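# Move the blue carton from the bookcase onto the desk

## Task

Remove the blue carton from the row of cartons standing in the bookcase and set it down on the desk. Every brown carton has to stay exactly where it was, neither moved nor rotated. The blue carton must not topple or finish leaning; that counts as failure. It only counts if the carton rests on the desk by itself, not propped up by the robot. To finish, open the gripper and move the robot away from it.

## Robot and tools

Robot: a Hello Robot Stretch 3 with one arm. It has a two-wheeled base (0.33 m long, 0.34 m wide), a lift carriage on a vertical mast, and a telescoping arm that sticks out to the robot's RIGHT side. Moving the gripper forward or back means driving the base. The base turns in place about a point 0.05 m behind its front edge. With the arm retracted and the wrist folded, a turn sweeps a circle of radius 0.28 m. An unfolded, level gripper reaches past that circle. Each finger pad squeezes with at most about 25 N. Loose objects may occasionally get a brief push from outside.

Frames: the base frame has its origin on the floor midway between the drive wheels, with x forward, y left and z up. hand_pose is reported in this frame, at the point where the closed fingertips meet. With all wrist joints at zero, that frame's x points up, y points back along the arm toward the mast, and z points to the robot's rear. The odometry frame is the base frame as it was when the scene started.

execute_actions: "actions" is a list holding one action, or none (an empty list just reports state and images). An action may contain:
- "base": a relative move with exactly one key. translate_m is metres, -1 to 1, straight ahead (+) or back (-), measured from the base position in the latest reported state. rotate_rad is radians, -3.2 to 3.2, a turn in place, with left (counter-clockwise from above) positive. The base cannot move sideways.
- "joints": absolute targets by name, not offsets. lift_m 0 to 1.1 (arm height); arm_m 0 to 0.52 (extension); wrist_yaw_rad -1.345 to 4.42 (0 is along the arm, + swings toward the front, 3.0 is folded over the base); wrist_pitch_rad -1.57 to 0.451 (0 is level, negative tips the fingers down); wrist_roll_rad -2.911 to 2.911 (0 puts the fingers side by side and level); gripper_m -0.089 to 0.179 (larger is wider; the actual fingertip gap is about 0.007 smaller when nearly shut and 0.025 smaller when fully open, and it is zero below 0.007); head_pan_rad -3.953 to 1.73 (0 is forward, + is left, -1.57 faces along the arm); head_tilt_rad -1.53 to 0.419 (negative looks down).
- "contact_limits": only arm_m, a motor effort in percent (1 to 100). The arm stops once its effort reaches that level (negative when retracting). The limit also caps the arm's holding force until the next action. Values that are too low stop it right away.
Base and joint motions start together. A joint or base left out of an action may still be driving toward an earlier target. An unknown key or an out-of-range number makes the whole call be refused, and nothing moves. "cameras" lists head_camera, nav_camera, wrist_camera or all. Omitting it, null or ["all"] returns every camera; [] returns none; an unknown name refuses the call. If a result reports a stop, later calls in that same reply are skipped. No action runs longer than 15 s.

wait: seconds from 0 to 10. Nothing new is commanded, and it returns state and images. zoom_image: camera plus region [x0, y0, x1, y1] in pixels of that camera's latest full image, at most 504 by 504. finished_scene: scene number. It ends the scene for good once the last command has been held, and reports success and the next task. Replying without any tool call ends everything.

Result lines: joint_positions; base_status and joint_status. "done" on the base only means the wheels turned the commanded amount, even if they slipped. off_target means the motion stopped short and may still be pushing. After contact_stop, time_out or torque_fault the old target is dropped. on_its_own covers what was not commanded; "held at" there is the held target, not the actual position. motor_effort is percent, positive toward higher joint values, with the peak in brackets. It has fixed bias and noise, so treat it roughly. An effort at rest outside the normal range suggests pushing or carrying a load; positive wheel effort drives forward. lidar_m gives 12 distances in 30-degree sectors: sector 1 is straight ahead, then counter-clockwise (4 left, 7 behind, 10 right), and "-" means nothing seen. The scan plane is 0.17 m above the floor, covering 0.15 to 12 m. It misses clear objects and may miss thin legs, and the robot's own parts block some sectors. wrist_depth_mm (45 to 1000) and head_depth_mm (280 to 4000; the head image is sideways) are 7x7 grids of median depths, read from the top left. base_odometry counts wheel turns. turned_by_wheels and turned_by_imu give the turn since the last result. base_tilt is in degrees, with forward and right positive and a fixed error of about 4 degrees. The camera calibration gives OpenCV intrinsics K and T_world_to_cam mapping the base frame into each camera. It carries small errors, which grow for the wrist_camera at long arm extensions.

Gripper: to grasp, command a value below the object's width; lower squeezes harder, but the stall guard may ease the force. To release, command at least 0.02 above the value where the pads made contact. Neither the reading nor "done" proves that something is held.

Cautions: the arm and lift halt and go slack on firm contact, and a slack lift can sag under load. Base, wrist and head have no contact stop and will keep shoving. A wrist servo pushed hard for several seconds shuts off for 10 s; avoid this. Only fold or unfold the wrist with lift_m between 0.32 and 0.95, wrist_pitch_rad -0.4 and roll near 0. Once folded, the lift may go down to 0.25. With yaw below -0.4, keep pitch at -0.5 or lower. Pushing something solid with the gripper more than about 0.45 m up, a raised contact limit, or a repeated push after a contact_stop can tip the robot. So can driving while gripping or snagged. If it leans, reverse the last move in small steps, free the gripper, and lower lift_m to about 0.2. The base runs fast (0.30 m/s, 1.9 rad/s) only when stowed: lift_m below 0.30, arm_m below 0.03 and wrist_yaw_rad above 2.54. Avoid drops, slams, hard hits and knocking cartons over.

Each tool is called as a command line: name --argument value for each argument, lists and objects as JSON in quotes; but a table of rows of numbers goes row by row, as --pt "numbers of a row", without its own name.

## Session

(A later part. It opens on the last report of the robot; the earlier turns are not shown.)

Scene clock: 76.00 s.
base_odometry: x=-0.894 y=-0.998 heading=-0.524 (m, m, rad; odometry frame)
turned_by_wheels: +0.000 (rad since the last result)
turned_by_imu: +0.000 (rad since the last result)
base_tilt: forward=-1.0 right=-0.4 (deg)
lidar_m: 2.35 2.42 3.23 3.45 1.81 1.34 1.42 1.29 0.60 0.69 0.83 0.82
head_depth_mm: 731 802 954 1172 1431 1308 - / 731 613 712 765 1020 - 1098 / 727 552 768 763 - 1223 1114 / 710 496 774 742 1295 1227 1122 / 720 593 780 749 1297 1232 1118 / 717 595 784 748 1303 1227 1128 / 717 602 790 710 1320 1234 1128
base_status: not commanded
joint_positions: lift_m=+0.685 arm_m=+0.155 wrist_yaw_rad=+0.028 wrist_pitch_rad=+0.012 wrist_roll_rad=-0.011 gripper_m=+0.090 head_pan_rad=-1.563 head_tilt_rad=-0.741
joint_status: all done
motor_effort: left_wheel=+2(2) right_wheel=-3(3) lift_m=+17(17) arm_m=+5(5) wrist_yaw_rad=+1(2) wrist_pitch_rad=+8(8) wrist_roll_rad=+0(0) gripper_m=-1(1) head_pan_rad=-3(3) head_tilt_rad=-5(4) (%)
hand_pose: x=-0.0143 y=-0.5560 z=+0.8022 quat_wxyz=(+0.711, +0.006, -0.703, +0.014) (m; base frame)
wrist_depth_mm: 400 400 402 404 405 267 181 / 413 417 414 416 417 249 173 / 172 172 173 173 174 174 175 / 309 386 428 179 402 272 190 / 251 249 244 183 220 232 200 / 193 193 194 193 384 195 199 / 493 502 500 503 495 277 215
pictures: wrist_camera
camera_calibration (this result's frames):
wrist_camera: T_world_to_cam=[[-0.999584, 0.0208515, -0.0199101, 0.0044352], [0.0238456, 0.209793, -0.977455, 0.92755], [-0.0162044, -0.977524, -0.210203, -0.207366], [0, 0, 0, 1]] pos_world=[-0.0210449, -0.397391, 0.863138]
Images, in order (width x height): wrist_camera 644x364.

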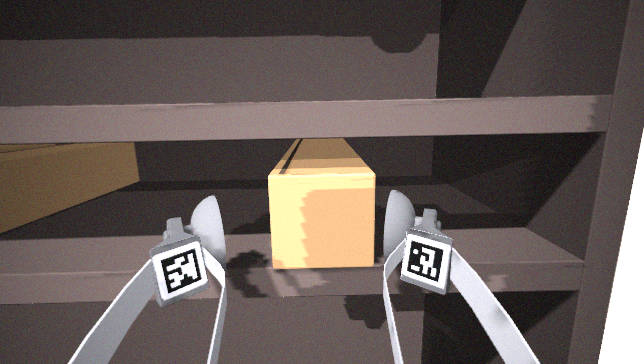

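execute_actions --actions '[{"base":{"translate_m":-0.006},"joints":{"wrist_yaw_rad":0.01}}]' --cameras '[]'

execute_actions --actions '[{"joints":{"arm_m":0.198}}]' --cameras '["wrist_camera"]'

execute_actions --actions '[{"joints":{"gripper_m":0.03}}]' --cameras '["wrist_camera","head_camera"]'

Scene clock: 78.10 s.
base_odometry: x=-0.899 y=-0.995 heading=-0.524 (m, m, rad; odometry frame)
turned_by_wheels: +0.000 (rad since the last result)
turned_by_imu: +0.000 (rad since the last result)
base_tilt: forward=-1.0 right=-0.5 (deg)
lidar_m: 2.35 2.44 3.27 3.87 1.81 1.33 1.42 1.30 0.60 0.66 0.83 0.82
head_depth_mm: 732 803 958 1175 1435 1301 - / 729 611 713 764 985 - 1105 / 728 583 771 762 - 1230 1110 / 700 477 774 742 1318 1225 1115 / 719 590 780 750 1297 1235 1115 / 718 596 781 751 1304 1236 1117 / 714 600 789 712 1322 1232 1127
base_status: done
joint_positions: lift_m=+0.685 arm_m=+0.155 wrist_yaw_rad=+0.013 wrist_pitch_rad=+0.012 wrist_roll_rad=-0.011 gripper_m=+0.090 head_pan_rad=-1.563 head_tilt_rad=-0.741
joint_status: all done
motor_effort: left_wheel=+3(6) right_wheel=-3(7) lift_m=+17(17) arm_m=+6(5) wrist_yaw_rad=-2(3) wrist_pitch_rad=+8(8) wrist_roll_rad=+0(0) gripper_m=+0(1) head_pan_rad=-4(4) head_tilt_rad=-4(4) (%)
hand_pose: x=-0.0181 y=-0.5561 z=+0.8022 quat_wxyz=(+0.711, +0.001, -0.703, +0.008) (m; base frame)
wrist_depth_mm: 398 400 405 404 401 248 169 / 408 414 416 417 418 234 174 / 170 171 172 174 174 176 179 / 317 402 372 179 381 252 188 / 252 250 208 183 247 223 199 / 191 191 193 193 355 197 561 / 488 494 499 500 497 258 587
pictures: none
No camera images: the call's "cameras" was empty. Leave "cameras" out to get every camera's image.

Scene clock: 79.50 s.
base_odometry: x=-0.899 y=-0.995 heading=-0.524 (m, m, rad; odometry frame)
turned_by_wheels: +0.000 (rad since the last result)
turned_by_imu: +0.000 (rad since the last result)
base_tilt: forward=-1.0 right=-0.4 (deg)
lidar_m: 2.35 2.43 3.23 3.89 1.82 1.33 1.41 1.29 0.60 0.66 0.84 0.82
head_depth_mm: 732 803 958 1177 1414 1289 - / 730 612 712 763 - 1248 1109 / 728 581 771 740 - 1206 1111 / 697 477 772 714 1304 1231 1117 / 719 592 779 750 1296 1229 1114 / 719 597 783 752 1303 1243 1116 / 713 600 788 710 1310 1236 1121
base_status: not commanded
joint_positions: lift_m=+0.685 arm_m=+0.198 wrist_yaw_rad=+0.013 wrist_pitch_rad=+0.012 wrist_roll_rad=-0.011 gripper_m=+0.090 head_pan_rad=-1.563 head_tilt_rad=-0.741
joint_status: all done
motor_effort: left_wheel=+2(2) right_wheel=-3(3) lift_m=+17(17) arm_m=+5(5) wrist_yaw_rad=-2(3) wrist_pitch_rad=+8(8) wrist_roll_rad=+0(0) gripper_m=+0(0) head_pan_rad=-3(4) head_tilt_rad=-4(4) (%)
hand_pose: x=-0.0182 y=-0.5991 z=+0.8022 quat_wxyz=(+0.711, +0.001, -0.703, +0.008) (m; base frame)
wrist_depth_mm: 358 361 362 365 367 247 169 / 371 373 373 376 375 233 162 / 128 129 130 131 132 133 134 / 315 393 375 155 381 251 171 / 252 249 138 137 248 222 172 / 176 174 144 142 159 166 157 / 148 150 150 152 153 155 158
pictures: wrist_camera
camera_calibration (this result's frames):
wrist_camera: T_world_to_cam=[[-0.999157, 0.035905, -0.01991, 0.0104975], [0.0270028, 0.20941, -0.977455, 0.936506], [-0.0309262, -0.977169, -0.210202, -0.249587], [0, 0, 0, 1]] pos_world=[-0.0225184, -0.440379, 0.863138]
Images, in order (width x height): wrist_camera 644x364.

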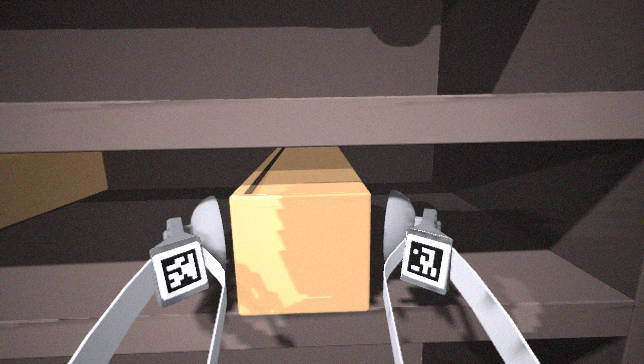

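Scene clock: 80.60 s.
base_odometry: x=-0.899 y=-0.995 heading=-0.524 (m, m, rad; odometry frame)
turned_by_wheels: +0.000 (rad since the last result)
turned_by_imu: +0.000 (rad since the last result)
base_tilt: forward=-1.0 right=-0.4 (deg)
lidar_m: 2.36 2.43 3.24 3.88 1.81 1.33 1.41 1.29 0.60 0.66 0.83 0.82
head_depth_mm: 732 801 962 1180 1424 1301 - / 729 609 709 762 - 1255 1109 / 726 582 768 741 - 1204 1111 / 697 479 776 715 1299 1235 1120 / 721 593 779 747 1295 1233 1116 / 717 595 782 753 1307 1235 1119 / 712 601 786 710 1306 1232 1123
base_status: not commanded
joint_positions: lift_m=+0.685 arm_m=+0.198 wrist_yaw_rad=+0.013 wrist_pitch_rad=+0.012 wrist_roll_rad=-0.011 gripper_m=+0.052 head_pan_rad=-1.563 head_tilt_rad=-0.741
joint_status: gripper_m off_target (ended at +0.052, target +0.030)
motor_effort: left_wheel=+2(2) right_wheel=-3(2) lift_m=+17(17) arm_m=+5(5) wrist_yaw_rad=-2(2) wrist_pitch_rad=+8(8) wrist_roll_rad=+0(0) gripper_m=-100(100) head_pan_rad=-3(4) head_tilt_rad=-4(5) (%)
hand_pose: x=-0.0182 y=-0.5991 z=+0.8022 quat_wxyz=(+0.711, +0.001, -0.703, +0.008) (m; base frame)
wrist_depth_mm: 359 359 363 366 368 247 169 / 368 371 375 374 376 233 162 / 128 129 130 131 132 133 134 / 314 396 373 155 381 252 170 / 252 249 135 135 257 223 172 / 175 174 142 141 158 167 157 / 148 149 151 152 153 156 158
pictures: head_camera (sideways: a quarter turn clockwise sets it upright), wrist_camera
camera_calibration (this result's frames):
head_camera: T_world_to_cam=[[0.0442284, 0.695908, -0.716768, 0.950173], [0.999019, -0.0290847, 0.0334065, -0.0494645], [0.00240086, -0.717542, -0.696512, 0.861771], [0, 0, 0, 1]] pos_world=[0.00532233, -0.0443153, 1.28294]
wrist_camera: T_world_to_cam=[[-0.999157, 0.035905, -0.0199104, 0.0104978], [0.0270031, 0.20941, -0.977455, 0.936506], [-0.0309261, -0.977169, -0.210203, -0.249587], [0, 0, 0, 1]] pos_world=[-0.0225184, -0.440379, 0.863138]
Images, in order (width x height): head_camera 896x504, wrist_camera 644x364.

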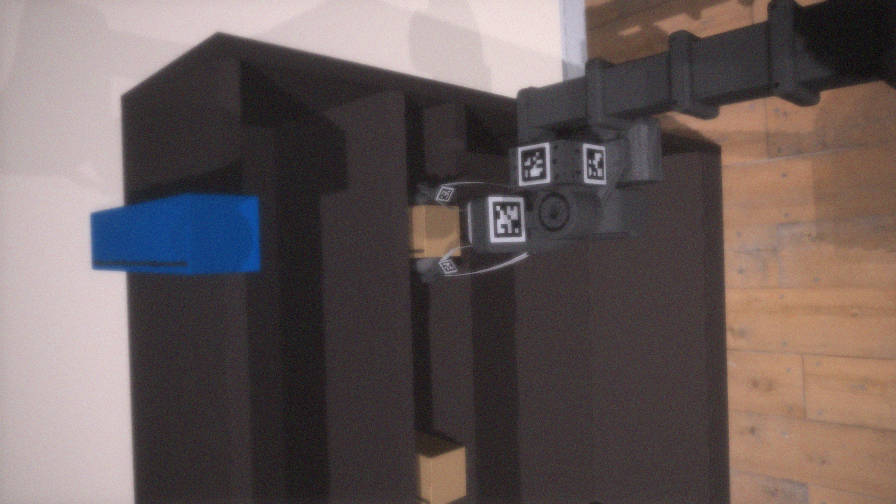

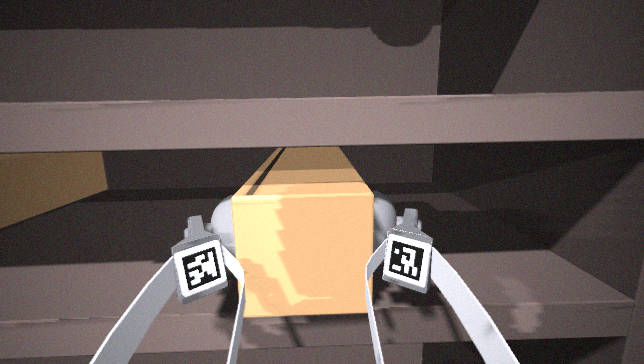

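execute_actions --actions '[{"base":{"translate_m":0.068},"joints":{"gripper_m":0.02}}]' --cameras '[]'

execute_actions --actions '[{"joints":{"gripper_m":0.1}}]' --cameras '["wrist_camera"]'

execute_actions --actions '[{"joints":{"arm_m":0.14,"gripper_m":0.082}}]' --cameras '["wrist_camera","head_camera"]'

Scene clock: 83.30 s.
base_odometry: x=-0.840 y=-1.029 heading=-0.524 (m, m, rad; odometry frame)
turned_by_wheels: +0.000 (rad since the last result)
turned_by_imu: +0.000 (rad since the last result)
base_tilt: forward=-1.0 right=-0.4 (deg)
lidar_m: 2.29 2.36 3.16 3.87 1.82 1.38 1.48 1.29 0.62 0.83 0.77 1.23
head_depth_mm: 730 605 682 783 1414 1303 - / 727 539 767 787 - 1222 1114 / 700 491 769 744 - 1225 1115 / 723 621 776 709 1301 1232 1119 / 722 592 778 746 1305 1238 1119 / 717 595 783 736 1302 1223 1127 / 713 603 787 726 1290 1234 1122
base_status: done
joint_positions: lift_m=+0.685 arm_m=+0.198 wrist_yaw_rad=+0.012 wrist_pitch_rad=+0.012 wrist_roll_rad=-0.011 gripper_m=+0.021 head_pan_rad=-1.563 head_tilt_rad=-0.741
joint_status: all done
motor_effort: left_wheel=+2(8) right_wheel=-2(4) lift_m=+17(17) arm_m=+5(6) wrist_yaw_rad=-1(1) wrist_pitch_rad=+8(8) wrist_roll_rad=+0(0) gripper_m=-50(100) head_pan_rad=-3(3) head_tilt_rad=-4(4) (%)
hand_pose: x=-0.0183 y=-0.5991 z=+0.8022 quat_wxyz=(+0.711, +0.000, -0.703, +0.008) (m; base frame)
wrist_depth_mm: 358 359 365 365 366 359 244 / 372 371 374 376 378 336 234 / 128 129 130 131 132 133 134 / 244 332 371 155 402 343 248 / 230 249 134 134 237 234 227 / 176 173 139 139 158 167 165 / 148 150 151 152 153 155 221
pictures: none
No camera images: the call's "cameras" was empty. Leave "cameras" out to get every camera's image.

Scene clock: 84.60 s.
base_odometry: x=-0.840 y=-1.029 heading=-0.524 (m, m, rad; odometry frame)
turned_by_wheels: +0.000 (rad since the last result)
turned_by_imu: +0.000 (rad since the last result)
base_tilt: forward=-1.0 right=-0.5 (deg)
lidar_m: 2.29 2.36 3.18 3.45 1.83 1.38 1.48 1.29 0.62 0.83 0.77 1.23
head_depth_mm: 731 607 683 783 1406 1303 - / 727 540 765 787 - 1232 1106 / 699 492 772 743 - 1226 1114 / 721 621 776 714 1300 1224 1117 / 718 595 780 751 1304 1236 1118 / 720 597 781 736 1310 1230 1124 / 712 600 792 729 1281 1231 1127
base_status: not commanded
joint_positions: lift_m=+0.685 arm_m=+0.198 wrist_yaw_rad=+0.012 wrist_pitch_rad=+0.012 wrist_roll_rad=-0.011 gripper_m=+0.079 head_pan_rad=-1.563 head_tilt_rad=-0.741
joint_status: gripper_m off_target (ended at +0.079, target +0.100)
motor_effort: left_wheel=+2(2) right_wheel=-3(2) lift_m=+17(17) arm_m=+5(5) wrist_yaw_rad=-2(1) wrist_pitch_rad=+8(8) wrist_roll_rad=+0(0) gripper_m=+100(100) head_pan_rad=-3(4) head_tilt_rad=-5(4) (%)
hand_pose: x=-0.0183 y=-0.5991 z=+0.8022 quat_wxyz=(+0.711, +0.000, -0.703, +0.008) (m; base frame)
wrist_depth_mm: 358 359 363 363 370 358 244 / 371 371 373 375 378 338 234 / 128 129 130 131 132 133 134 / 243 334 373 154 402 339 246 / 229 249 136 137 257 234 227 / 176 174 143 143 158 166 165 / 148 149 151 152 153 155 221
pictures: wrist_camera
camera_calibration (this result's frames):
wrist_camera: T_world_to_cam=[[-0.999137, 0.0364557, -0.0199102, 0.0106868], [0.0271184, 0.209395, -0.977455, 0.936503], [-0.0314647, -0.977151, -0.210203, -0.249593], [0, 0, 0, 1]] pos_world=[-0.0225723, -0.440379, 0.863138]
Images, in order (width x height): wrist_camera 644x364.

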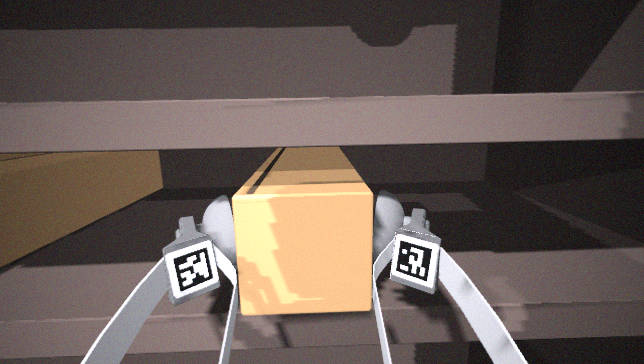

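Scene clock: 86.17 s.
base_odometry: x=-0.840 y=-1.029 heading=-0.524 (m, m, rad; odometry frame)
turned_by_wheels: +0.000 (rad since the last result)
turned_by_imu: +0.000 (rad since the last result)
base_tilt: forward=-0.9 right=-0.4 (deg)
lidar_m: 2.28 2.36 3.18 3.88 1.83 1.38 1.48 1.29 0.62 0.84 0.77 1.23
head_depth_mm: 730 604 684 782 1417 1297 - / 727 540 765 784 1083 - 1111 / 700 492 772 762 - 1220 1118 / 723 621 775 741 1298 1235 1114 / 716 592 779 751 1303 1235 1112 / 715 595 781 736 1298 1236 1121 / 711 602 789 728 1286 1233 1125
base_status: not commanded
joint_positions: lift_m=+0.685 arm_m=+0.140 wrist_yaw_rad=+0.012 wrist_pitch_rad=+0.012 wrist_roll_rad=-0.011 gripper_m=+0.082 head_pan_rad=-1.563 head_tilt_rad=-0.741
joint_status: all done
motor_effort: left_wheel=+2(2) right_wheel=-3(2) lift_m=+17(17) arm_m=-6(7) wrist_yaw_rad=-2(2) wrist_pitch_rad=+8(8) wrist_roll_rad=+0(0) gripper_m=+0(100) head_pan_rad=-3(3) head_tilt_rad=-4(4) (%)
hand_pose: x=-0.0183 y=-0.5418 z=+0.8022 quat_wxyz=(+0.711, +0.000, -0.703, +0.008) (m; base frame)
wrist_depth_mm: 408 413 415 419 421 358 244 / 419 425 430 432 436 338 234 / 184 184 186 187 188 190 192 / 244 335 423 193 406 341 247 / 231 250 225 198 248 235 227 / 204 205 498 494 508 307 229 / 504 504 514 520 517 349 252
pictures: head_camera (sideways: a quarter turn clockwise sets it upright), wrist_camera
camera_calibration (this result's frames):
head_camera: T_world_to_cam=[[0.0442284, 0.695908, -0.716768, 0.950173], [0.999019, -0.0290847, 0.0334065, -0.0494645], [0.00240086, -0.717542, -0.696512, 0.861771], [0, 0, 0, 1]] pos_world=[0.00532233, -0.0443153, 1.28294]
wrist_camera: T_world_to_cam=[[-0.999137, 0.0364557, -0.0199102, 0.00860069], [0.0271184, 0.209395, -0.977455, 0.924522], [-0.0314647, -0.977151, -0.210203, -0.193679], [0, 0, 0, 1]] pos_world=[-0.0225723, -0.383157, 0.863138]
Images, in order (width x height): head_camera 896x504, wrist_camera 644x364.

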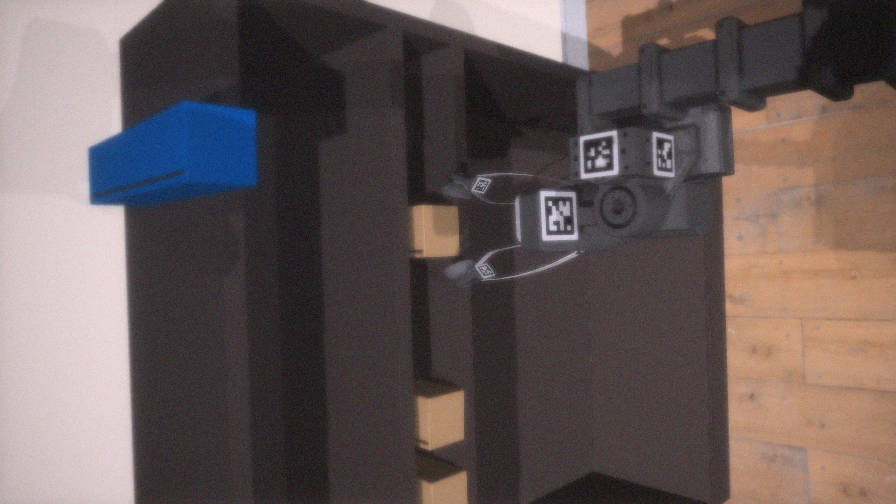

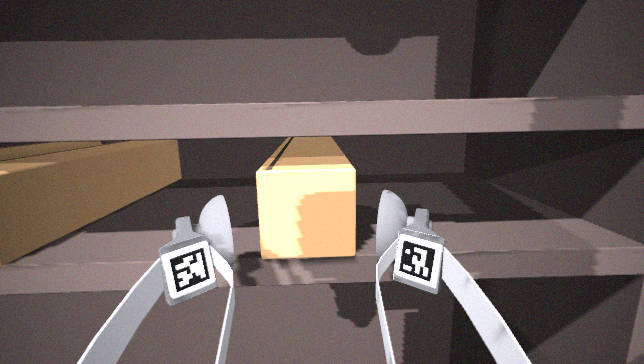

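execute_actions --actions '[{"base":{"translate_m":0.213},"joints":{"arm_m":0.15}}]' --cameras '["wrist_camera","head_camera"]'

Scene clock: 89.93 s.
base_odometry: x=-0.656 y=-1.135 heading=-0.523 (m, m, rad; odometry frame)
turned_by_wheels: +0.000 (rad since the last result)
turned_by_imu: +0.000 (rad since the last result)
base_tilt: forward=-1.0 right=-0.4 (deg)
lidar_m: 2.07 2.14 2.88 3.41 1.97 1.55 1.69 1.28 0.73 0.83 0.65 1.22
head_depth_mm: 725 607 760 784 1267 1212 - / 723 608 769 761 1263 - 1111 / 719 615 770 744 1262 1222 1115 / 716 621 776 741 1316 1236 1119 / 714 591 780 710 1296 1234 1117 / 711 594 785 751 1219 1232 1121 / 707 601 765 750 1249 1296 1129
base_status: done
joint_positions: lift_m=+0.685 arm_m=+0.150 wrist_yaw_rad=+0.012 wrist_pitch_rad=+0.012 wrist_roll_rad=-0.011 gripper_m=+0.082 head_pan_rad=-1.563 head_tilt_rad=-0.741
joint_status: all done
motor_effort: left_wheel=+2(8) right_wheel=-2(5) lift_m=+17(17) arm_m=+5(4) wrist_yaw_rad=-2(0) wrist_pitch_rad=+8(8) wrist_roll_rad=+0(0) gripper_m=-1(0) head_pan_rad=-4(3) head_tilt_rad=-4(4) (%)
hand_pose: x=-0.0183 y=-0.5511 z=+0.8022 quat_wxyz=(+0.711, +0.000, -0.703, +0.008) (m; base frame)
wrist_depth_mm: 398 402 407 409 411 417 420 / 404 413 421 424 426 428 425 / 175 176 176 178 179 180 182 / 375 180 226 184 210 307 384 / 233 183 191 190 205 216 231 / 195 195 341 199 496 202 450 / 387 501 502 505 508 513 494
pictures: head_camera (sideways: a quarter turn clockwise sets it upright), wrist_camera
camera_calibration (this result's frames):
head_camera: T_world_to_cam=[[0.0442283, 0.695908, -0.716767, 0.950173], [0.999019, -0.0290846, 0.0334065, -0.0494645], [0.00240094, -0.717541, -0.696512, 0.861771], [0, 0, 0, 1]] pos_world=[0.00532234, -0.0443153, 1.28294]
wrist_camera: T_world_to_cam=[[-0.999137, 0.0364603, -0.0199101, 0.00893824], [0.0271192, 0.209394, -0.977455, 0.926453], [-0.0314692, -0.977151, -0.210203, -0.202692], [0, 0, 0, 1]] pos_world=[-0.0225727, -0.392381, 0.863138]
Images, in order (width x height): head_camera 896x504, wrist_camera 644x364.

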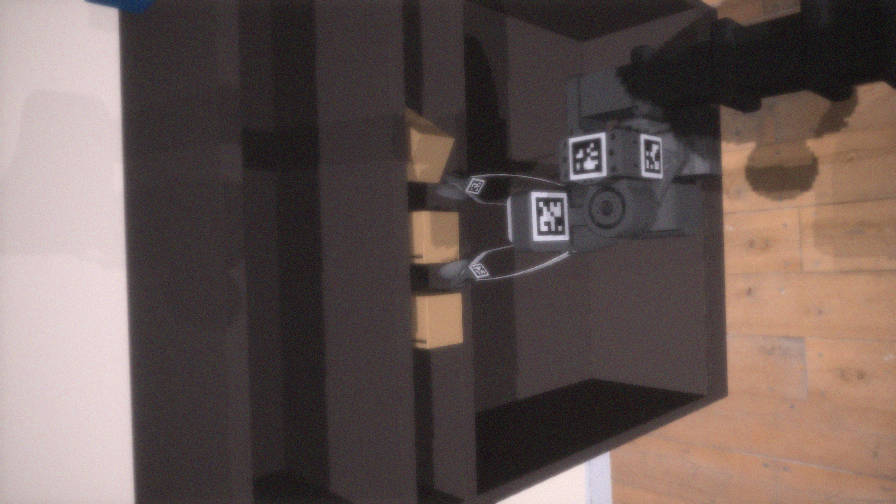

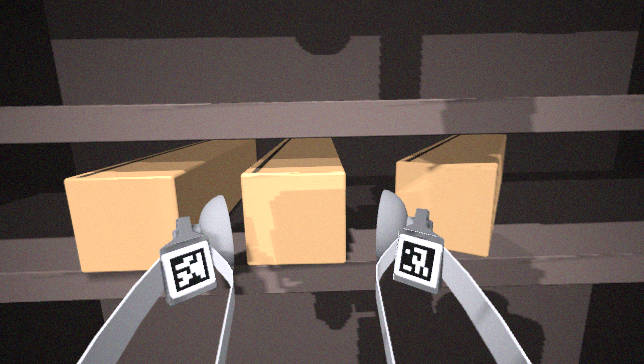

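execute_actions --actions '[{"base":{"translate_m":0.003}}]' --cameras '[]'

execute_actions --actions '[{"joints":{"arm_m":0.198}}]' --cameras '["wrist_camera"]'

execute_actions --actions '[{"base":{"translate_m":-0.003},"joints":{"gripper_m":0.02}}]' --cameras '["wrist_camera","head_camera"]'

Scene clock: 91.20 s.
base_odometry: x=-0.653 y=-1.137 heading=-0.523 (m, m, rad; odometry frame)
turned_by_wheels: +0.000 (rad since the last result)
turned_by_imu: +0.000 (rad since the last result)
base_tilt: forward=-1.0 right=-0.4 (deg)
lidar_m: 2.07 2.14 2.87 3.42 1.98 1.56 1.70 1.28 0.73 0.83 0.65 1.22
head_depth_mm: 725 606 764 783 1264 1209 - / 720 609 768 759 1263 - 1116 / 717 616 772 740 1260 1226 1114 / 718 621 774 739 1323 1229 1113 / 713 593 777 711 1300 1240 1117 / 711 595 780 750 1205 1230 1120 / 709 601 753 751 1287 1302 1121
base_status: done
joint_positions: lift_m=+0.685 arm_m=+0.150 wrist_yaw_rad=+0.012 wrist_pitch_rad=+0.012 wrist_roll_rad=-0.011 gripper_m=+0.082 head_pan_rad=-1.563 head_tilt_rad=-0.741
joint_status: not commanded
motor_effort: left_wheel=+2(8) right_wheel=-2(3) lift_m=+17(17) arm_m=+6(5) wrist_yaw_rad=-2(1) wrist_pitch_rad=+8(8) wrist_roll_rad=+0(0) gripper_m=+0(1) head_pan_rad=-4(4) head_tilt_rad=-5(4) (%)
hand_pose: x=-0.0183 y=-0.5511 z=+0.8022 quat_wxyz=(+0.711, +0.000, -0.703, +0.008) (m; base frame)
wrist_depth_mm: 397 404 405 408 411 415 420 / 401 419 419 420 431 427 424 / 174 175 176 178 179 181 183 / 374 180 227 184 210 310 386 / 251 184 191 188 207 202 231 / 195 194 342 199 498 202 453 / 381 497 504 511 515 516 499
pictures: none
No camera images: the call's "cameras" was empty. Leave "cameras" out to get every camera's image.

Scene clock: 92.67 s.
base_odometry: x=-0.653 y=-1.137 heading=-0.523 (m, m, rad; odometry frame)
turned_by_wheels: +0.000 (rad since the last result)
turned_by_imu: +0.000 (rad since the last result)
base_tilt: forward=-1.0 right=-0.4 (deg)
lidar_m: 2.07 2.13 2.87 3.41 1.98 1.56 1.70 1.28 0.73 0.83 0.65 1.22
head_depth_mm: 725 607 766 782 1257 1223 - / 722 612 765 761 - 1215 1098 / 718 616 769 741 - 1225 1111 / 717 621 771 715 1292 1234 1120 / 713 592 782 708 1310 1234 1116 / 712 596 782 750 1207 1242 1123 / 708 600 757 749 1295 1294 1123
base_status: not commanded
joint_positions: lift_m=+0.685 arm_m=+0.198 wrist_yaw_rad=+0.012 wrist_pitch_rad=+0.012 wrist_roll_rad=-0.011 gripper_m=+0.082 head_pan_rad=-1.563 head_tilt_rad=-0.741
joint_status: all done
motor_effort: left_wheel=+2(3) right_wheel=-3(2) lift_m=+17(17) arm_m=+5(5) wrist_yaw_rad=-2(1) wrist_pitch_rad=+8(8) wrist_roll_rad=+0(0) gripper_m=-1(2) head_pan_rad=-4(3) head_tilt_rad=-4(5) (%)
hand_pose: x=-0.0183 y=-0.5991 z=+0.8022 quat_wxyz=(+0.711, +0.000, -0.703, +0.008) (m; base frame)
wrist_depth_mm: 356 359 364 367 369 371 372 / 369 374 375 376 377 379 384 / 128 129 129 130 132 133 134 / 354 164 207 155 355 158 385 / 133 136 138 138 170 154 231 / 138 139 144 143 158 156 165 / 148 149 150 152 153 155 436
pictures: wrist_camera
camera_calibration (this result's frames):
wrist_camera: T_world_to_cam=[[-0.999136, 0.0364716, -0.0199101, 0.010692], [0.0271216, 0.209394, -0.977455, 0.936502], [-0.0314803, -0.977151, -0.210203, -0.249589], [0, 0, 0, 1]] pos_world=[-0.0225738, -0.440374, 0.863138]
Images, in order (width x height): wrist_camera 644x364.

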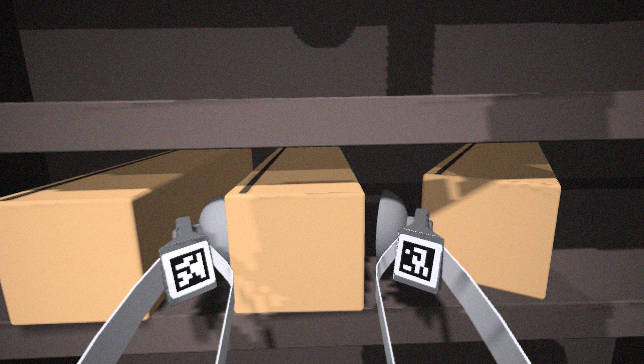

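Scene clock: 93.77 s.
base_odometry: x=-0.656 y=-1.135 heading=-0.523 (m, m, rad; odometry frame)
turned_by_wheels: +0.000 (rad since the last result)
turned_by_imu: +0.000 (rad since the last result)
base_tilt: forward=-1.0 right=-0.5 (deg)
lidar_m: 2.08 2.14 2.87 3.42 1.98 1.56 1.69 1.28 0.73 0.83 0.65 1.22
head_depth_mm: 724 605 760 781 1257 1226 - / 722 611 765 762 - 1219 1101 / 719 615 771 741 - 1225 1110 / 719 620 776 714 1299 1230 1113 / 713 591 778 713 1303 1229 1122 / 713 596 786 751 1206 1243 1125 / 706 599 761 752 1249 1299 1117
base_status: done
joint_positions: lift_m=+0.685 arm_m=+0.198 wrist_yaw_rad=+0.012 wrist_pitch_rad=+0.012 wrist_roll_rad=-0.011 gripper_m=+0.046 head_pan_rad=-1.563 head_tilt_rad=-0.741
joint_status: gripper_m off_target (ended at +0.046, target +0.020)
motor_effort: left_wheel=+2(6) right_wheel=-3(7) lift_m=+17(18) arm_m=+5(5) wrist_yaw_rad=-2(2) wrist_pitch_rad=+8(8) wrist_roll_rad=+0(0) gripper_m=-100(100) head_pan_rad=-3(3) head_tilt_rad=-4(4) (%)
hand_pose: x=-0.0183 y=-0.5991 z=+0.8022 quat_wxyz=(+0.711, +0.000, -0.703, +0.008) (m; base frame)
wrist_depth_mm: 356 358 363 363 367 367 373 / 368 373 373 373 377 382 384 / 128 129 130 131 132 133 134 / 359 168 226 155 335 157 384 / 133 141 136 137 169 155 231 / 138 140 143 142 158 157 165 / 148 149 150 152 153 154 434
pictures: head_camera (sideways: a quarter turn clockwise sets it upright), wrist_camera
camera_calibration (this result's frames):
head_camera: T_world_to_cam=[[0.0442284, 0.695908, -0.716768, 0.950173], [0.999019, -0.0290847, 0.0334065, -0.0494645], [0.00240086, -0.717542, -0.696512, 0.861771], [0, 0, 0, 1]] pos_world=[0.00532233, -0.0443153, 1.28294]
wrist_camera: T_world_to_cam=[[-0.999136, 0.0364723, -0.0199104, 0.0106926], [0.027122, 0.209394, -0.977455, 0.936503], [-0.0314809, -0.977151, -0.210203, -0.249593], [0, 0, 0, 1]] pos_world=[-0.0225739, -0.440378, 0.863138]
Images, in order (width x height): head_camera 896x504, wrist_camera 644x364.

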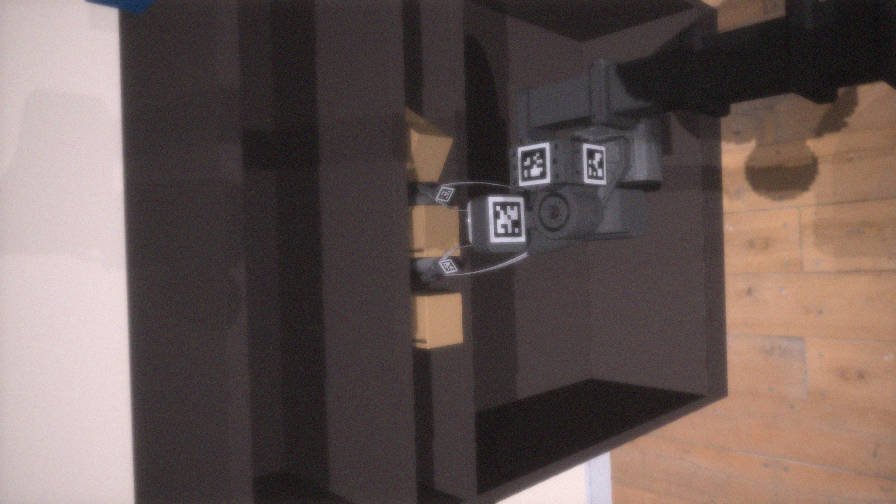

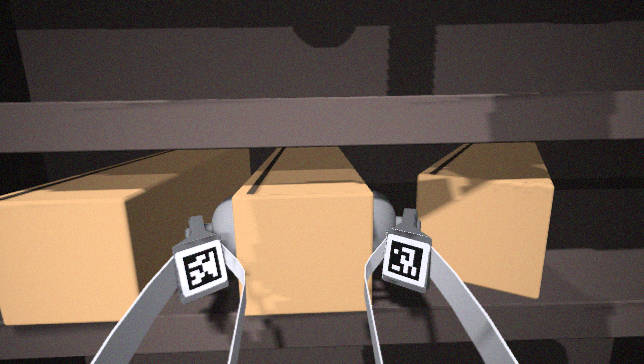

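execute_actions --actions '[{"joints":{"gripper_m":0.084}}]' --cameras '[]'

execute_actions --actions '[{"joints":{"gripper_m":0.083}}]' --cameras '[]'

execute_actions --actions '[{"joints":{"arm_m":0.125}}]' --cameras '["wrist_camera"]'

execute_actions --actions '[{"base":{"translate_m":-0.105},"joints":{"gripper_m":0.115}}]' --cameras '["wrist_camera","head_camera"]'

Scene clock: 95.47 s.
base_odometry: x=-0.656 y=-1.135 heading=-0.523 (m, m, rad; odometry frame)
turned_by_wheels: +0.000 (rad since the last result)
turned_by_imu: +0.000 (rad since the last result)
base_tilt: forward=-1.0 right=-0.5 (deg)
lidar_m: 2.07 2.15 2.86 3.43 1.98 1.55 1.69 1.28 0.73 0.83 0.65 1.22
head_depth_mm: 724 606 765 781 1253 1223 - / 722 612 768 758 - 1212 1101 / 721 617 769 739 - 1233 1114 / 716 619 776 718 1297 1225 1114 / 715 592 780 711 1296 1240 1116 / 710 596 783 751 1217 1243 1124 / 707 600 759 751 1252 1298 1128
base_status: not commanded
joint_positions: lift_m=+0.685 arm_m=+0.198 wrist_yaw_rad=+0.012 wrist_pitch_rad=+0.012 wrist_roll_rad=-0.011 gripper_m=+0.073 head_pan_rad=-1.563 head_tilt_rad=-0.741
joint_status: gripper_m off_target (ended at +0.073, target +0.084)
motor_effort: left_wheel=+2(2) right_wheel=-3(3) lift_m=+17(17) arm_m=+6(5) wrist_yaw_rad=-2(2) wrist_pitch_rad=+8(8) wrist_roll_rad=+0(0) gripper_m=+100(100) head_pan_rad=-3(3) head_tilt_rad=-5(5) (%)
hand_pose: x=-0.0183 y=-0.5991 z=+0.8022 quat_wxyz=(+0.711, +0.000, -0.703, +0.008) (m; base frame)
wrist_depth_mm: 358 360 364 366 366 372 370 / 368 374 372 376 378 383 385 / 128 129 130 131 132 133 134 / 358 167 226 155 354 157 385 / 133 141 138 139 168 154 231 / 138 140 145 145 158 157 165 / 148 149 150 151 153 155 436
pictures: none
No camera images: the call's "cameras" was empty. Leave "cameras" out to get every camera's image.

Scene clock: 95.80 s.
base_odometry: x=-0.656 y=-1.135 heading=-0.523 (m, m, rad; odometry frame)
turned_by_wheels: +0.000 (rad since the last result)
turned_by_imu: +0.000 (rad since the last result)
base_tilt: forward=-1.0 right=-0.4 (deg)
lidar_m: 2.07 2.14 2.87 3.44 1.97 1.56 1.69 1.28 0.73 0.83 0.65 1.22
head_depth_mm: 725 605 764 784 1252 1219 - / 725 609 766 760 - 1213 1105 / 718 615 769 734 - 1228 1118 / 714 620 778 722 1296 1228 1117 / 713 593 775 713 1312 1234 1119 / 707 595 784 751 1202 1237 1117 / 708 600 760 752 1265 1293 1120
base_status: not commanded
joint_positions: lift_m=+0.685 arm_m=+0.198 wrist_yaw_rad=+0.012 wrist_pitch_rad=+0.012 wrist_roll_rad=-0.011 gripper_m=+0.083 head_pan_rad=-1.563 head_tilt_rad=-0.741
joint_status: all done
motor_effort: left_wheel=+2(2) right_wheel=-3(3) lift_m=+17(17) arm_m=+5(5) wrist_yaw_rad=-2(2) wrist_pitch_rad=+8(8) wrist_roll_rad=+0(0) gripper_m=+3(100) head_pan_rad=-3(4) head_tilt_rad=-4(4) (%)
hand_pose: x=-0.0183 y=-0.5991 z=+0.8022 quat_wxyz=(+0.711, +0.000, -0.703, +0.008) (m; base frame)
wrist_depth_mm: 358 360 363 364 367 369 375 / 367 373 373 375 377 382 384 / 128 129 130 131 131 133 134 / 357 168 226 154 336 158 384 / 133 138 139 139 170 155 230 / 138 140 145 144 159 157 165 / 148 150 150 152 153 155 432
pictures: none
No camera images: the call's "cameras" was empty. Leave "cameras" out to get every camera's image.

Scene clock: 97.53 s.
base_odometry: x=-0.656 y=-1.135 heading=-0.523 (m, m, rad; odometry frame)
turned_by_wheels: +0.000 (rad since the last result)
turned_by_imu: +0.000 (rad since the last result)
base_tilt: forward=-1.0 right=-0.4 (deg)
lidar_m: 2.07 2.14 2.87 3.42 1.97 1.56 1.69 1.28 0.73 0.83 0.65 1.22
head_depth_mm: 723 609 762 783 1257 1209 - / 721 612 767 760 1306 - 1108 / 718 616 772 742 1252 1204 1115 / 717 621 776 743 1297 1225 1114 / 714 593 782 712 1296 1238 1117 / 708 595 781 753 1216 1229 1124 / 708 601 761 755 1245 1300 1116
base_status: not commanded
joint_positions: lift_m=+0.685 arm_m=+0.125 wrist_yaw_rad=+0.012 wrist_pitch_rad=+0.012 wrist_roll_rad=-0.011 gripper_m=+0.083 head_pan_rad=-1.563 head_tilt_rad=-0.741
joint_status: all done
motor_effort: left_wheel=+2(2) right_wheel=-4(3) lift_m=+17(17) arm_m=-5(4) wrist_yaw_rad=-2(1) wrist_pitch_rad=+8(8) wrist_roll_rad=+0(0) gripper_m=+0(1) head_pan_rad=-3(3) head_tilt_rad=-4(4) (%)
hand_pose: x=-0.0183 y=-0.5269 z=+0.8022 quat_wxyz=(+0.711, +0.000, -0.703, +0.008) (m; base frame)
wrist_depth_mm: 409 429 431 430 433 437 442 / 406 442 440 446 449 454 448 / 197 199 200 201 203 205 446 / 385 204 257 210 233 345 388 / 253 210 224 217 229 232 232 / 371 485 512 514 521 522 491 / 387 524 527 533 541 541 491
pictures: wrist_camera
camera_calibration (this result's frames):
wrist_camera: T_world_to_cam=[[-0.999136, 0.036476, -0.0199102, 0.00805941], [0.0271226, 0.209394, -0.977455, 0.921381], [-0.0314845, -0.977151, -0.210202, -0.179024], [0, 0, 0, 1]] pos_world=[-0.0225743, -0.368159, 0.863138]
Images, in order (width x height): wrist_camera 644x364.

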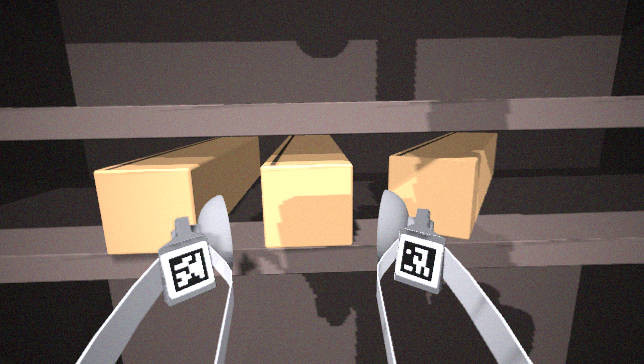

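Scene clock: 99.93 s.
base_odometry: x=-0.747 y=-1.083 heading=-0.523 (m, m, rad; odometry frame)
turned_by_wheels: +0.000 (rad since the last result)
turned_by_imu: +0.000 (rad since the last result)
base_tilt: forward=-1.1 right=-0.4 (deg)
lidar_m: 2.18 2.24 3.01 3.43 1.90 1.47 1.59 1.29 0.67 0.84 0.71 1.22
head_depth_mm: 713 483 763 786 1027 1266 - / 713 582 767 782 1290 - 1108 / 722 614 768 763 1279 1206 1117 / 719 619 778 742 1303 1229 1110 / 715 590 778 718 1310 1233 1127 / 714 597 783 727 1313 1235 1124 / 710 602 789 755 1115 1238 1120
base_status: done
joint_positions: lift_m=+0.685 arm_m=+0.125 wrist_yaw_rad=+0.012 wrist_pitch_rad=+0.012 wrist_roll_rad=-0.011 gripper_m=+0.115 head_pan_rad=-1.563 head_tilt_rad=-0.741
joint_status: all done
motor_effort: left_wheel=+2(4) right_wheel=-3(7) lift_m=+17(18) arm_m=-6(6) wrist_yaw_rad=-1(1) wrist_pitch_rad=+8(8) wrist_roll_rad=+0(0) gripper_m=+0(100) head_pan_rad=-4(3) head_tilt_rad=-4(4) (%)
hand_pose: x=-0.0183 y=-0.5269 z=+0.8022 quat_wxyz=(+0.711, +0.000, -0.703, +0.008) (m; base frame)
wrist_depth_mm: 421 426 429 432 436 437 363 / 436 439 439 445 445 447 349 / 198 199 201 202 204 205 336 / 241 206 239 226 358 394 343 / 217 212 233 224 238 235 232 / 486 510 510 516 520 483 373 / 490 525 534 534 536 541 375
pictures: head_camera (sideways: a quarter turn clockwise sets it upright), wrist_camera
camera_calibration (this result's frames):
head_camera: T_world_to_cam=[[0.0442282, 0.695908, -0.716767, 0.950173], [0.999019, -0.0290845, 0.0334065, -0.0494645], [0.00240103, -0.717541, -0.696512, 0.861771], [0, 0, 0, 1]] pos_world=[0.00532234, -0.0443153, 1.28294]
wrist_camera: T_world_to_cam=[[-0.999136, 0.0364761, -0.0199102, 0.00805948], [0.0271226, 0.209394, -0.977455, 0.921381], [-0.0314847, -0.977151, -0.210203, -0.179024], [0, 0, 0, 1]] pos_world=[-0.0225743, -0.368159, 0.863138]
Images, in order (width x height): head_camera 896x504, wrist_camera 644x364.

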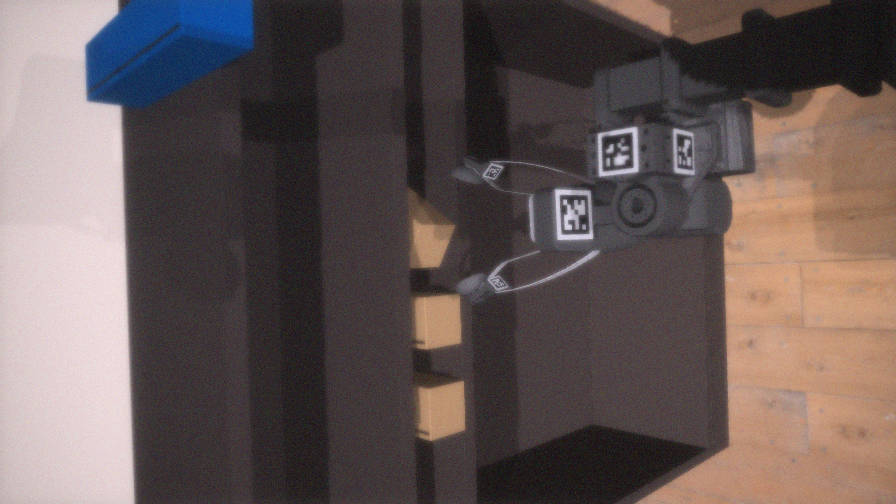

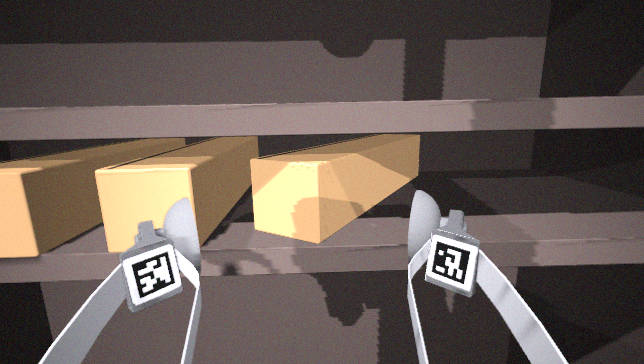

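execute_actions --actions '[{"base":{"translate_m":-0.006}}]' --cameras '[]'

execute_actions --actions '[{"joints":{"arm_m":0.19}}]' --cameras '["wrist_camera","head_camera"]'

Scene clock: 102.07 s.
base_odometry: x=-0.752 y=-1.080 heading=-0.523 (m, m, rad; odometry frame)
turned_by_wheels: +0.000 (rad since the last result)
turned_by_imu: +0.000 (rad since the last result)
base_tilt: forward=-1.0 right=-0.5 (deg)
lidar_m: 2.19 2.26 3.05 3.42 1.90 1.46 1.59 1.29 0.67 0.83 0.71 1.23
head_depth_mm: 714 480 758 782 1043 1272 - / 709 578 766 784 1263 - 1113 / 724 614 767 767 1282 1207 1114 / 722 623 775 741 1296 1231 1116 / 714 589 781 739 1305 1240 1117 / 717 594 780 734 1303 1237 1128 / 710 602 789 754 1131 1223 1124
base_status: done
joint_positions: lift_m=+0.685 arm_m=+0.125 wrist_yaw_rad=+0.012 wrist_pitch_rad=+0.012 wrist_roll_rad=-0.011 gripper_m=+0.115 head_pan_rad=-1.563 head_tilt_rad=-0.741
joint_status: not commanded
motor_effort: left_wheel=+2(6) right_wheel=-2(7) lift_m=+17(17) arm_m=-6(6) wrist_yaw_rad=-2(1) wrist_pitch_rad=+8(8) wrist_roll_rad=+0(0) gripper_m=+0(0) head_pan_rad=-4(3) head_tilt_rad=-4(4) (%)
hand_pose: x=-0.0183 y=-0.5269 z=+0.8022 quat_wxyz=(+0.711, +0.000, -0.703, +0.008) (m; base frame)
wrist_depth_mm: 422 426 431 428 435 440 360 / 434 439 442 449 451 447 344 / 198 199 200 202 203 206 330 / 244 206 246 226 356 395 341 / 225 210 240 223 238 235 231 / 496 511 510 513 523 475 365 / 491 521 532 535 541 543 367
pictures: none
No camera images: the call's "cameras" was empty. Leave "cameras" out to get every camera's image.

Scene clock: 103.70 s.
base_odometry: x=-0.752 y=-1.080 heading=-0.523 (m, m, rad; odometry frame)
turned_by_wheels: +0.000 (rad since the last result)
turned_by_imu: +0.000 (rad since the last result)
base_tilt: forward=-1.0 right=-0.3 (deg)
lidar_m: 2.19 2.25 3.03 3.43 1.90 1.46 1.58 1.29 0.67 0.84 0.71 1.22
head_depth_mm: 716 479 761 784 1012 1272 - / 711 579 769 787 - 1202 1105 / 721 616 769 745 - 1210 1117 / 719 622 776 734 1338 1241 1114 / 716 593 780 714 1303 1234 1122 / 713 597 784 736 1311 1241 1118 / 711 600 791 751 1137 1229 1123
base_status: not commanded
joint_positions: lift_m=+0.685 arm_m=+0.190 wrist_yaw_rad=+0.012 wrist_pitch_rad=+0.012 wrist_roll_rad=-0.011 gripper_m=+0.115 head_pan_rad=-1.563 head_tilt_rad=-0.741
joint_status: all done
motor_effort: left_wheel=+2(2) right_wheel=-3(2) lift_m=+18(17) arm_m=+5(5) wrist_yaw_rad=-2(1) wrist_pitch_rad=+8(8) wrist_roll_rad=+0(0) gripper_m=+0(1) head_pan_rad=-4(3) head_tilt_rad=-4(4) (%)
hand_pose: x=-0.0183 y=-0.5911 z=+0.8022 quat_wxyz=(+0.711, +0.000, -0.703, +0.008) (m; base frame)
wrist_depth_mm: 363 368 369 372 375 376 359 / 376 380 382 384 386 388 345 / 135 137 138 139 140 141 142 / 167 193 232 181 306 395 341 / 143 146 177 163 228 235 231 / 149 155 170 160 159 166 165 / 304 158 159 461 466 469 351
pictures: head_camera (sideways: a quarter turn clockwise sets it upright), wrist_camera
camera_calibration (this result's frames):
head_camera: T_world_to_cam=[[0.0442285, 0.695908, -0.716768, 0.950173], [0.999019, -0.0290849, 0.0334065, -0.0494645], [0.00240069, -0.717542, -0.696512, 0.861771], [0, 0, 0, 1]] pos_world=[0.00532232, -0.0443153, 1.28294]
wrist_camera: T_world_to_cam=[[-0.999135, 0.0365021, -0.0199102, 0.0104108], [0.027128, 0.209393, -0.977455, 0.934829], [-0.0315101, -0.97715, -0.210203, -0.241782], [0, 0, 0, 1]] pos_world=[-0.0225768, -0.432384, 0.863138]
Images, in order (width x height): head_camera 896x504, wrist_camera 644x364.

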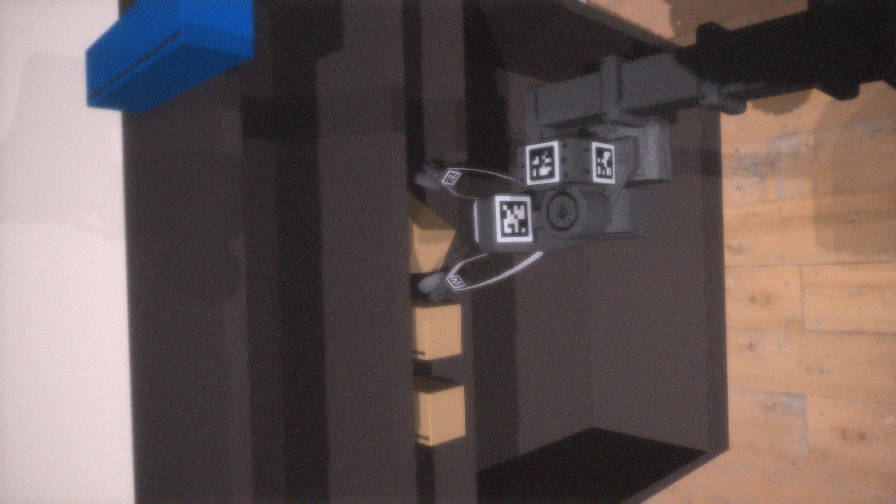

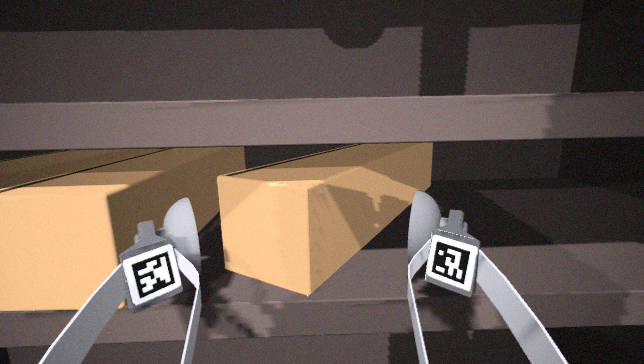

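execute_actions --actions '[{"joints":{"arm_m":0.212,"gripper_m":0.108}}]' --cameras '[]'

execute_actions --actions '[{"base":{"translate_m":-0.102}}]' --cameras '["wrist_camera","head_camera"]'

Scene clock: 105.20 s.
base_odometry: x=-0.752 y=-1.080 heading=-0.523 (m, m, rad; odometry frame)
turned_by_wheels: +0.000 (rad since the last result)
turned_by_imu: +0.000 (rad since the last result)
base_tilt: forward=-1.0 right=-0.4 (deg)
lidar_m: 2.18 2.25 3.02 3.43 1.90 1.47 1.58 1.29 0.66 0.84 0.71 1.23
head_depth_mm: 714 480 764 783 1013 1256 - / 715 580 766 789 - 1228 1119 / 721 617 769 741 - 1230 1118 / 718 621 776 722 1304 1238 1122 / 718 592 782 729 1295 1230 1123 / 714 595 784 735 1298 1236 1125 / 709 603 788 752 1127 1221 1120
base_status: not commanded
joint_positions: lift_m=+0.685 arm_m=+0.212 wrist_yaw_rad=+0.012 wrist_pitch_rad=+0.012 wrist_roll_rad=-0.011 gripper_m=+0.108 head_pan_rad=-1.563 head_tilt_rad=-0.741
joint_status: all done
motor_effort: left_wheel=+2(2) right_wheel=-3(3) lift_m=+17(17) arm_m=+5(5) wrist_yaw_rad=-1(1) wrist_pitch_rad=+8(8) wrist_roll_rad=+0(0) gripper_m=+0(100) head_pan_rad=-4(4) head_tilt_rad=-4(4) (%)
hand_pose: x=-0.0183 y=-0.6131 z=+0.8022 quat_wxyz=(+0.711, +0.000, -0.703, +0.008) (m; base frame)
wrist_depth_mm: 344 348 349 352 354 359 355 / 356 358 360 363 366 367 343 / 115 115 116 117 118 119 120 / 167 192 208 159 260 392 340 / 122 153 148 139 214 234 231 / 126 - 153 144 158 165 164 / 129 135 137 137 138 139 140
pictures: none
No camera images: the call's "cameras" was empty. Leave "cameras" out to get every camera's image.

Scene clock: 107.17 s.
base_odometry: x=-0.840 y=-1.029 heading=-0.523 (m, m, rad; odometry frame)
turned_by_wheels: +0.000 (rad since the last result)
turned_by_imu: +0.000 (rad since the last result)
base_tilt: forward=-1.0 right=-0.5 (deg)
lidar_m: 2.28 2.36 3.18 3.88 1.84 1.38 1.48 1.29 0.62 0.83 0.77 1.23
head_depth_mm: 729 607 684 785 1413 1298 - / 726 539 764 786 - 1225 1111 / 702 490 767 743 - 1227 1109 / 723 620 773 728 1299 1224 1119 / 720 592 781 747 1307 1238 1122 / 716 594 784 736 1305 1230 1120 / 712 600 790 726 1283 1229 1123
base_status: done
joint_positions: lift_m=+0.685 arm_m=+0.212 wrist_yaw_rad=+0.012 wrist_pitch_rad=+0.012 wrist_roll_rad=-0.011 gripper_m=+0.108 head_pan_rad=-1.563 head_tilt_rad=-0.741
joint_status: not commanded
motor_effort: left_wheel=+2(4) right_wheel=-2(8) lift_m=+17(17) arm_m=+5(5) wrist_yaw_rad=-1(2) wrist_pitch_rad=+8(8) wrist_roll_rad=+0(0) gripper_m=-1(1) head_pan_rad=-3(4) head_tilt_rad=-4(4) (%)
hand_pose: x=-0.0183 y=-0.6131 z=+0.8022 quat_wxyz=(+0.711, +0.000, -0.703, +0.008) (m; base frame)
wrist_depth_mm: 345 349 350 354 355 352 245 / 357 357 360 361 365 338 234 / 115 115 116 117 118 119 120 / 243 333 172 170 305 340 247 / 229 261 147 146 219 234 227 / 175 185 153 150 159 165 164 / 141 135 137 137 138 139 140
pictures: head_camera (sideways: a quarter turn clockwise sets it upright), wrist_camera
camera_calibration (this result's frames):
head_camera: T_world_to_cam=[[0.0442284, 0.695908, -0.716767, 0.950173], [0.999019, -0.0290847, 0.0334065, -0.0494645], [0.00240086, -0.717542, -0.696512, 0.861771], [0, 0, 0, 1]] pos_world=[0.00532233, -0.0443153, 1.28294]
wrist_camera: T_world_to_cam=[[-0.999135, 0.0365, -0.0199105, 0.0112133], [0.0271279, 0.209393, -0.977455, 0.939436], [-0.031508, -0.97715, -0.210203, -0.263278], [0, 0, 0, 1]] pos_world=[-0.0225766, -0.454383, 0.863138]
Images, in order (width x height): head_camera 896x504, wrist_camera 644x364.

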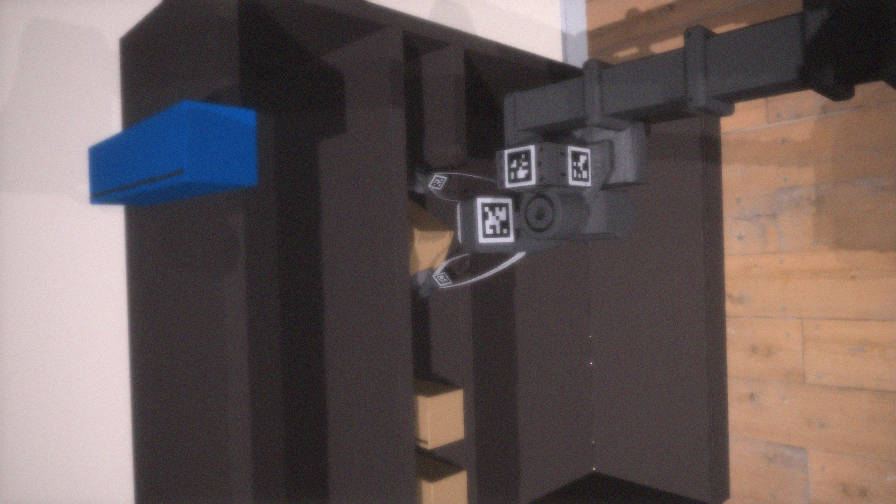

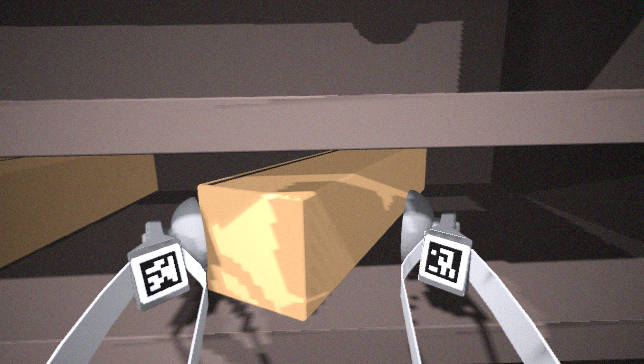

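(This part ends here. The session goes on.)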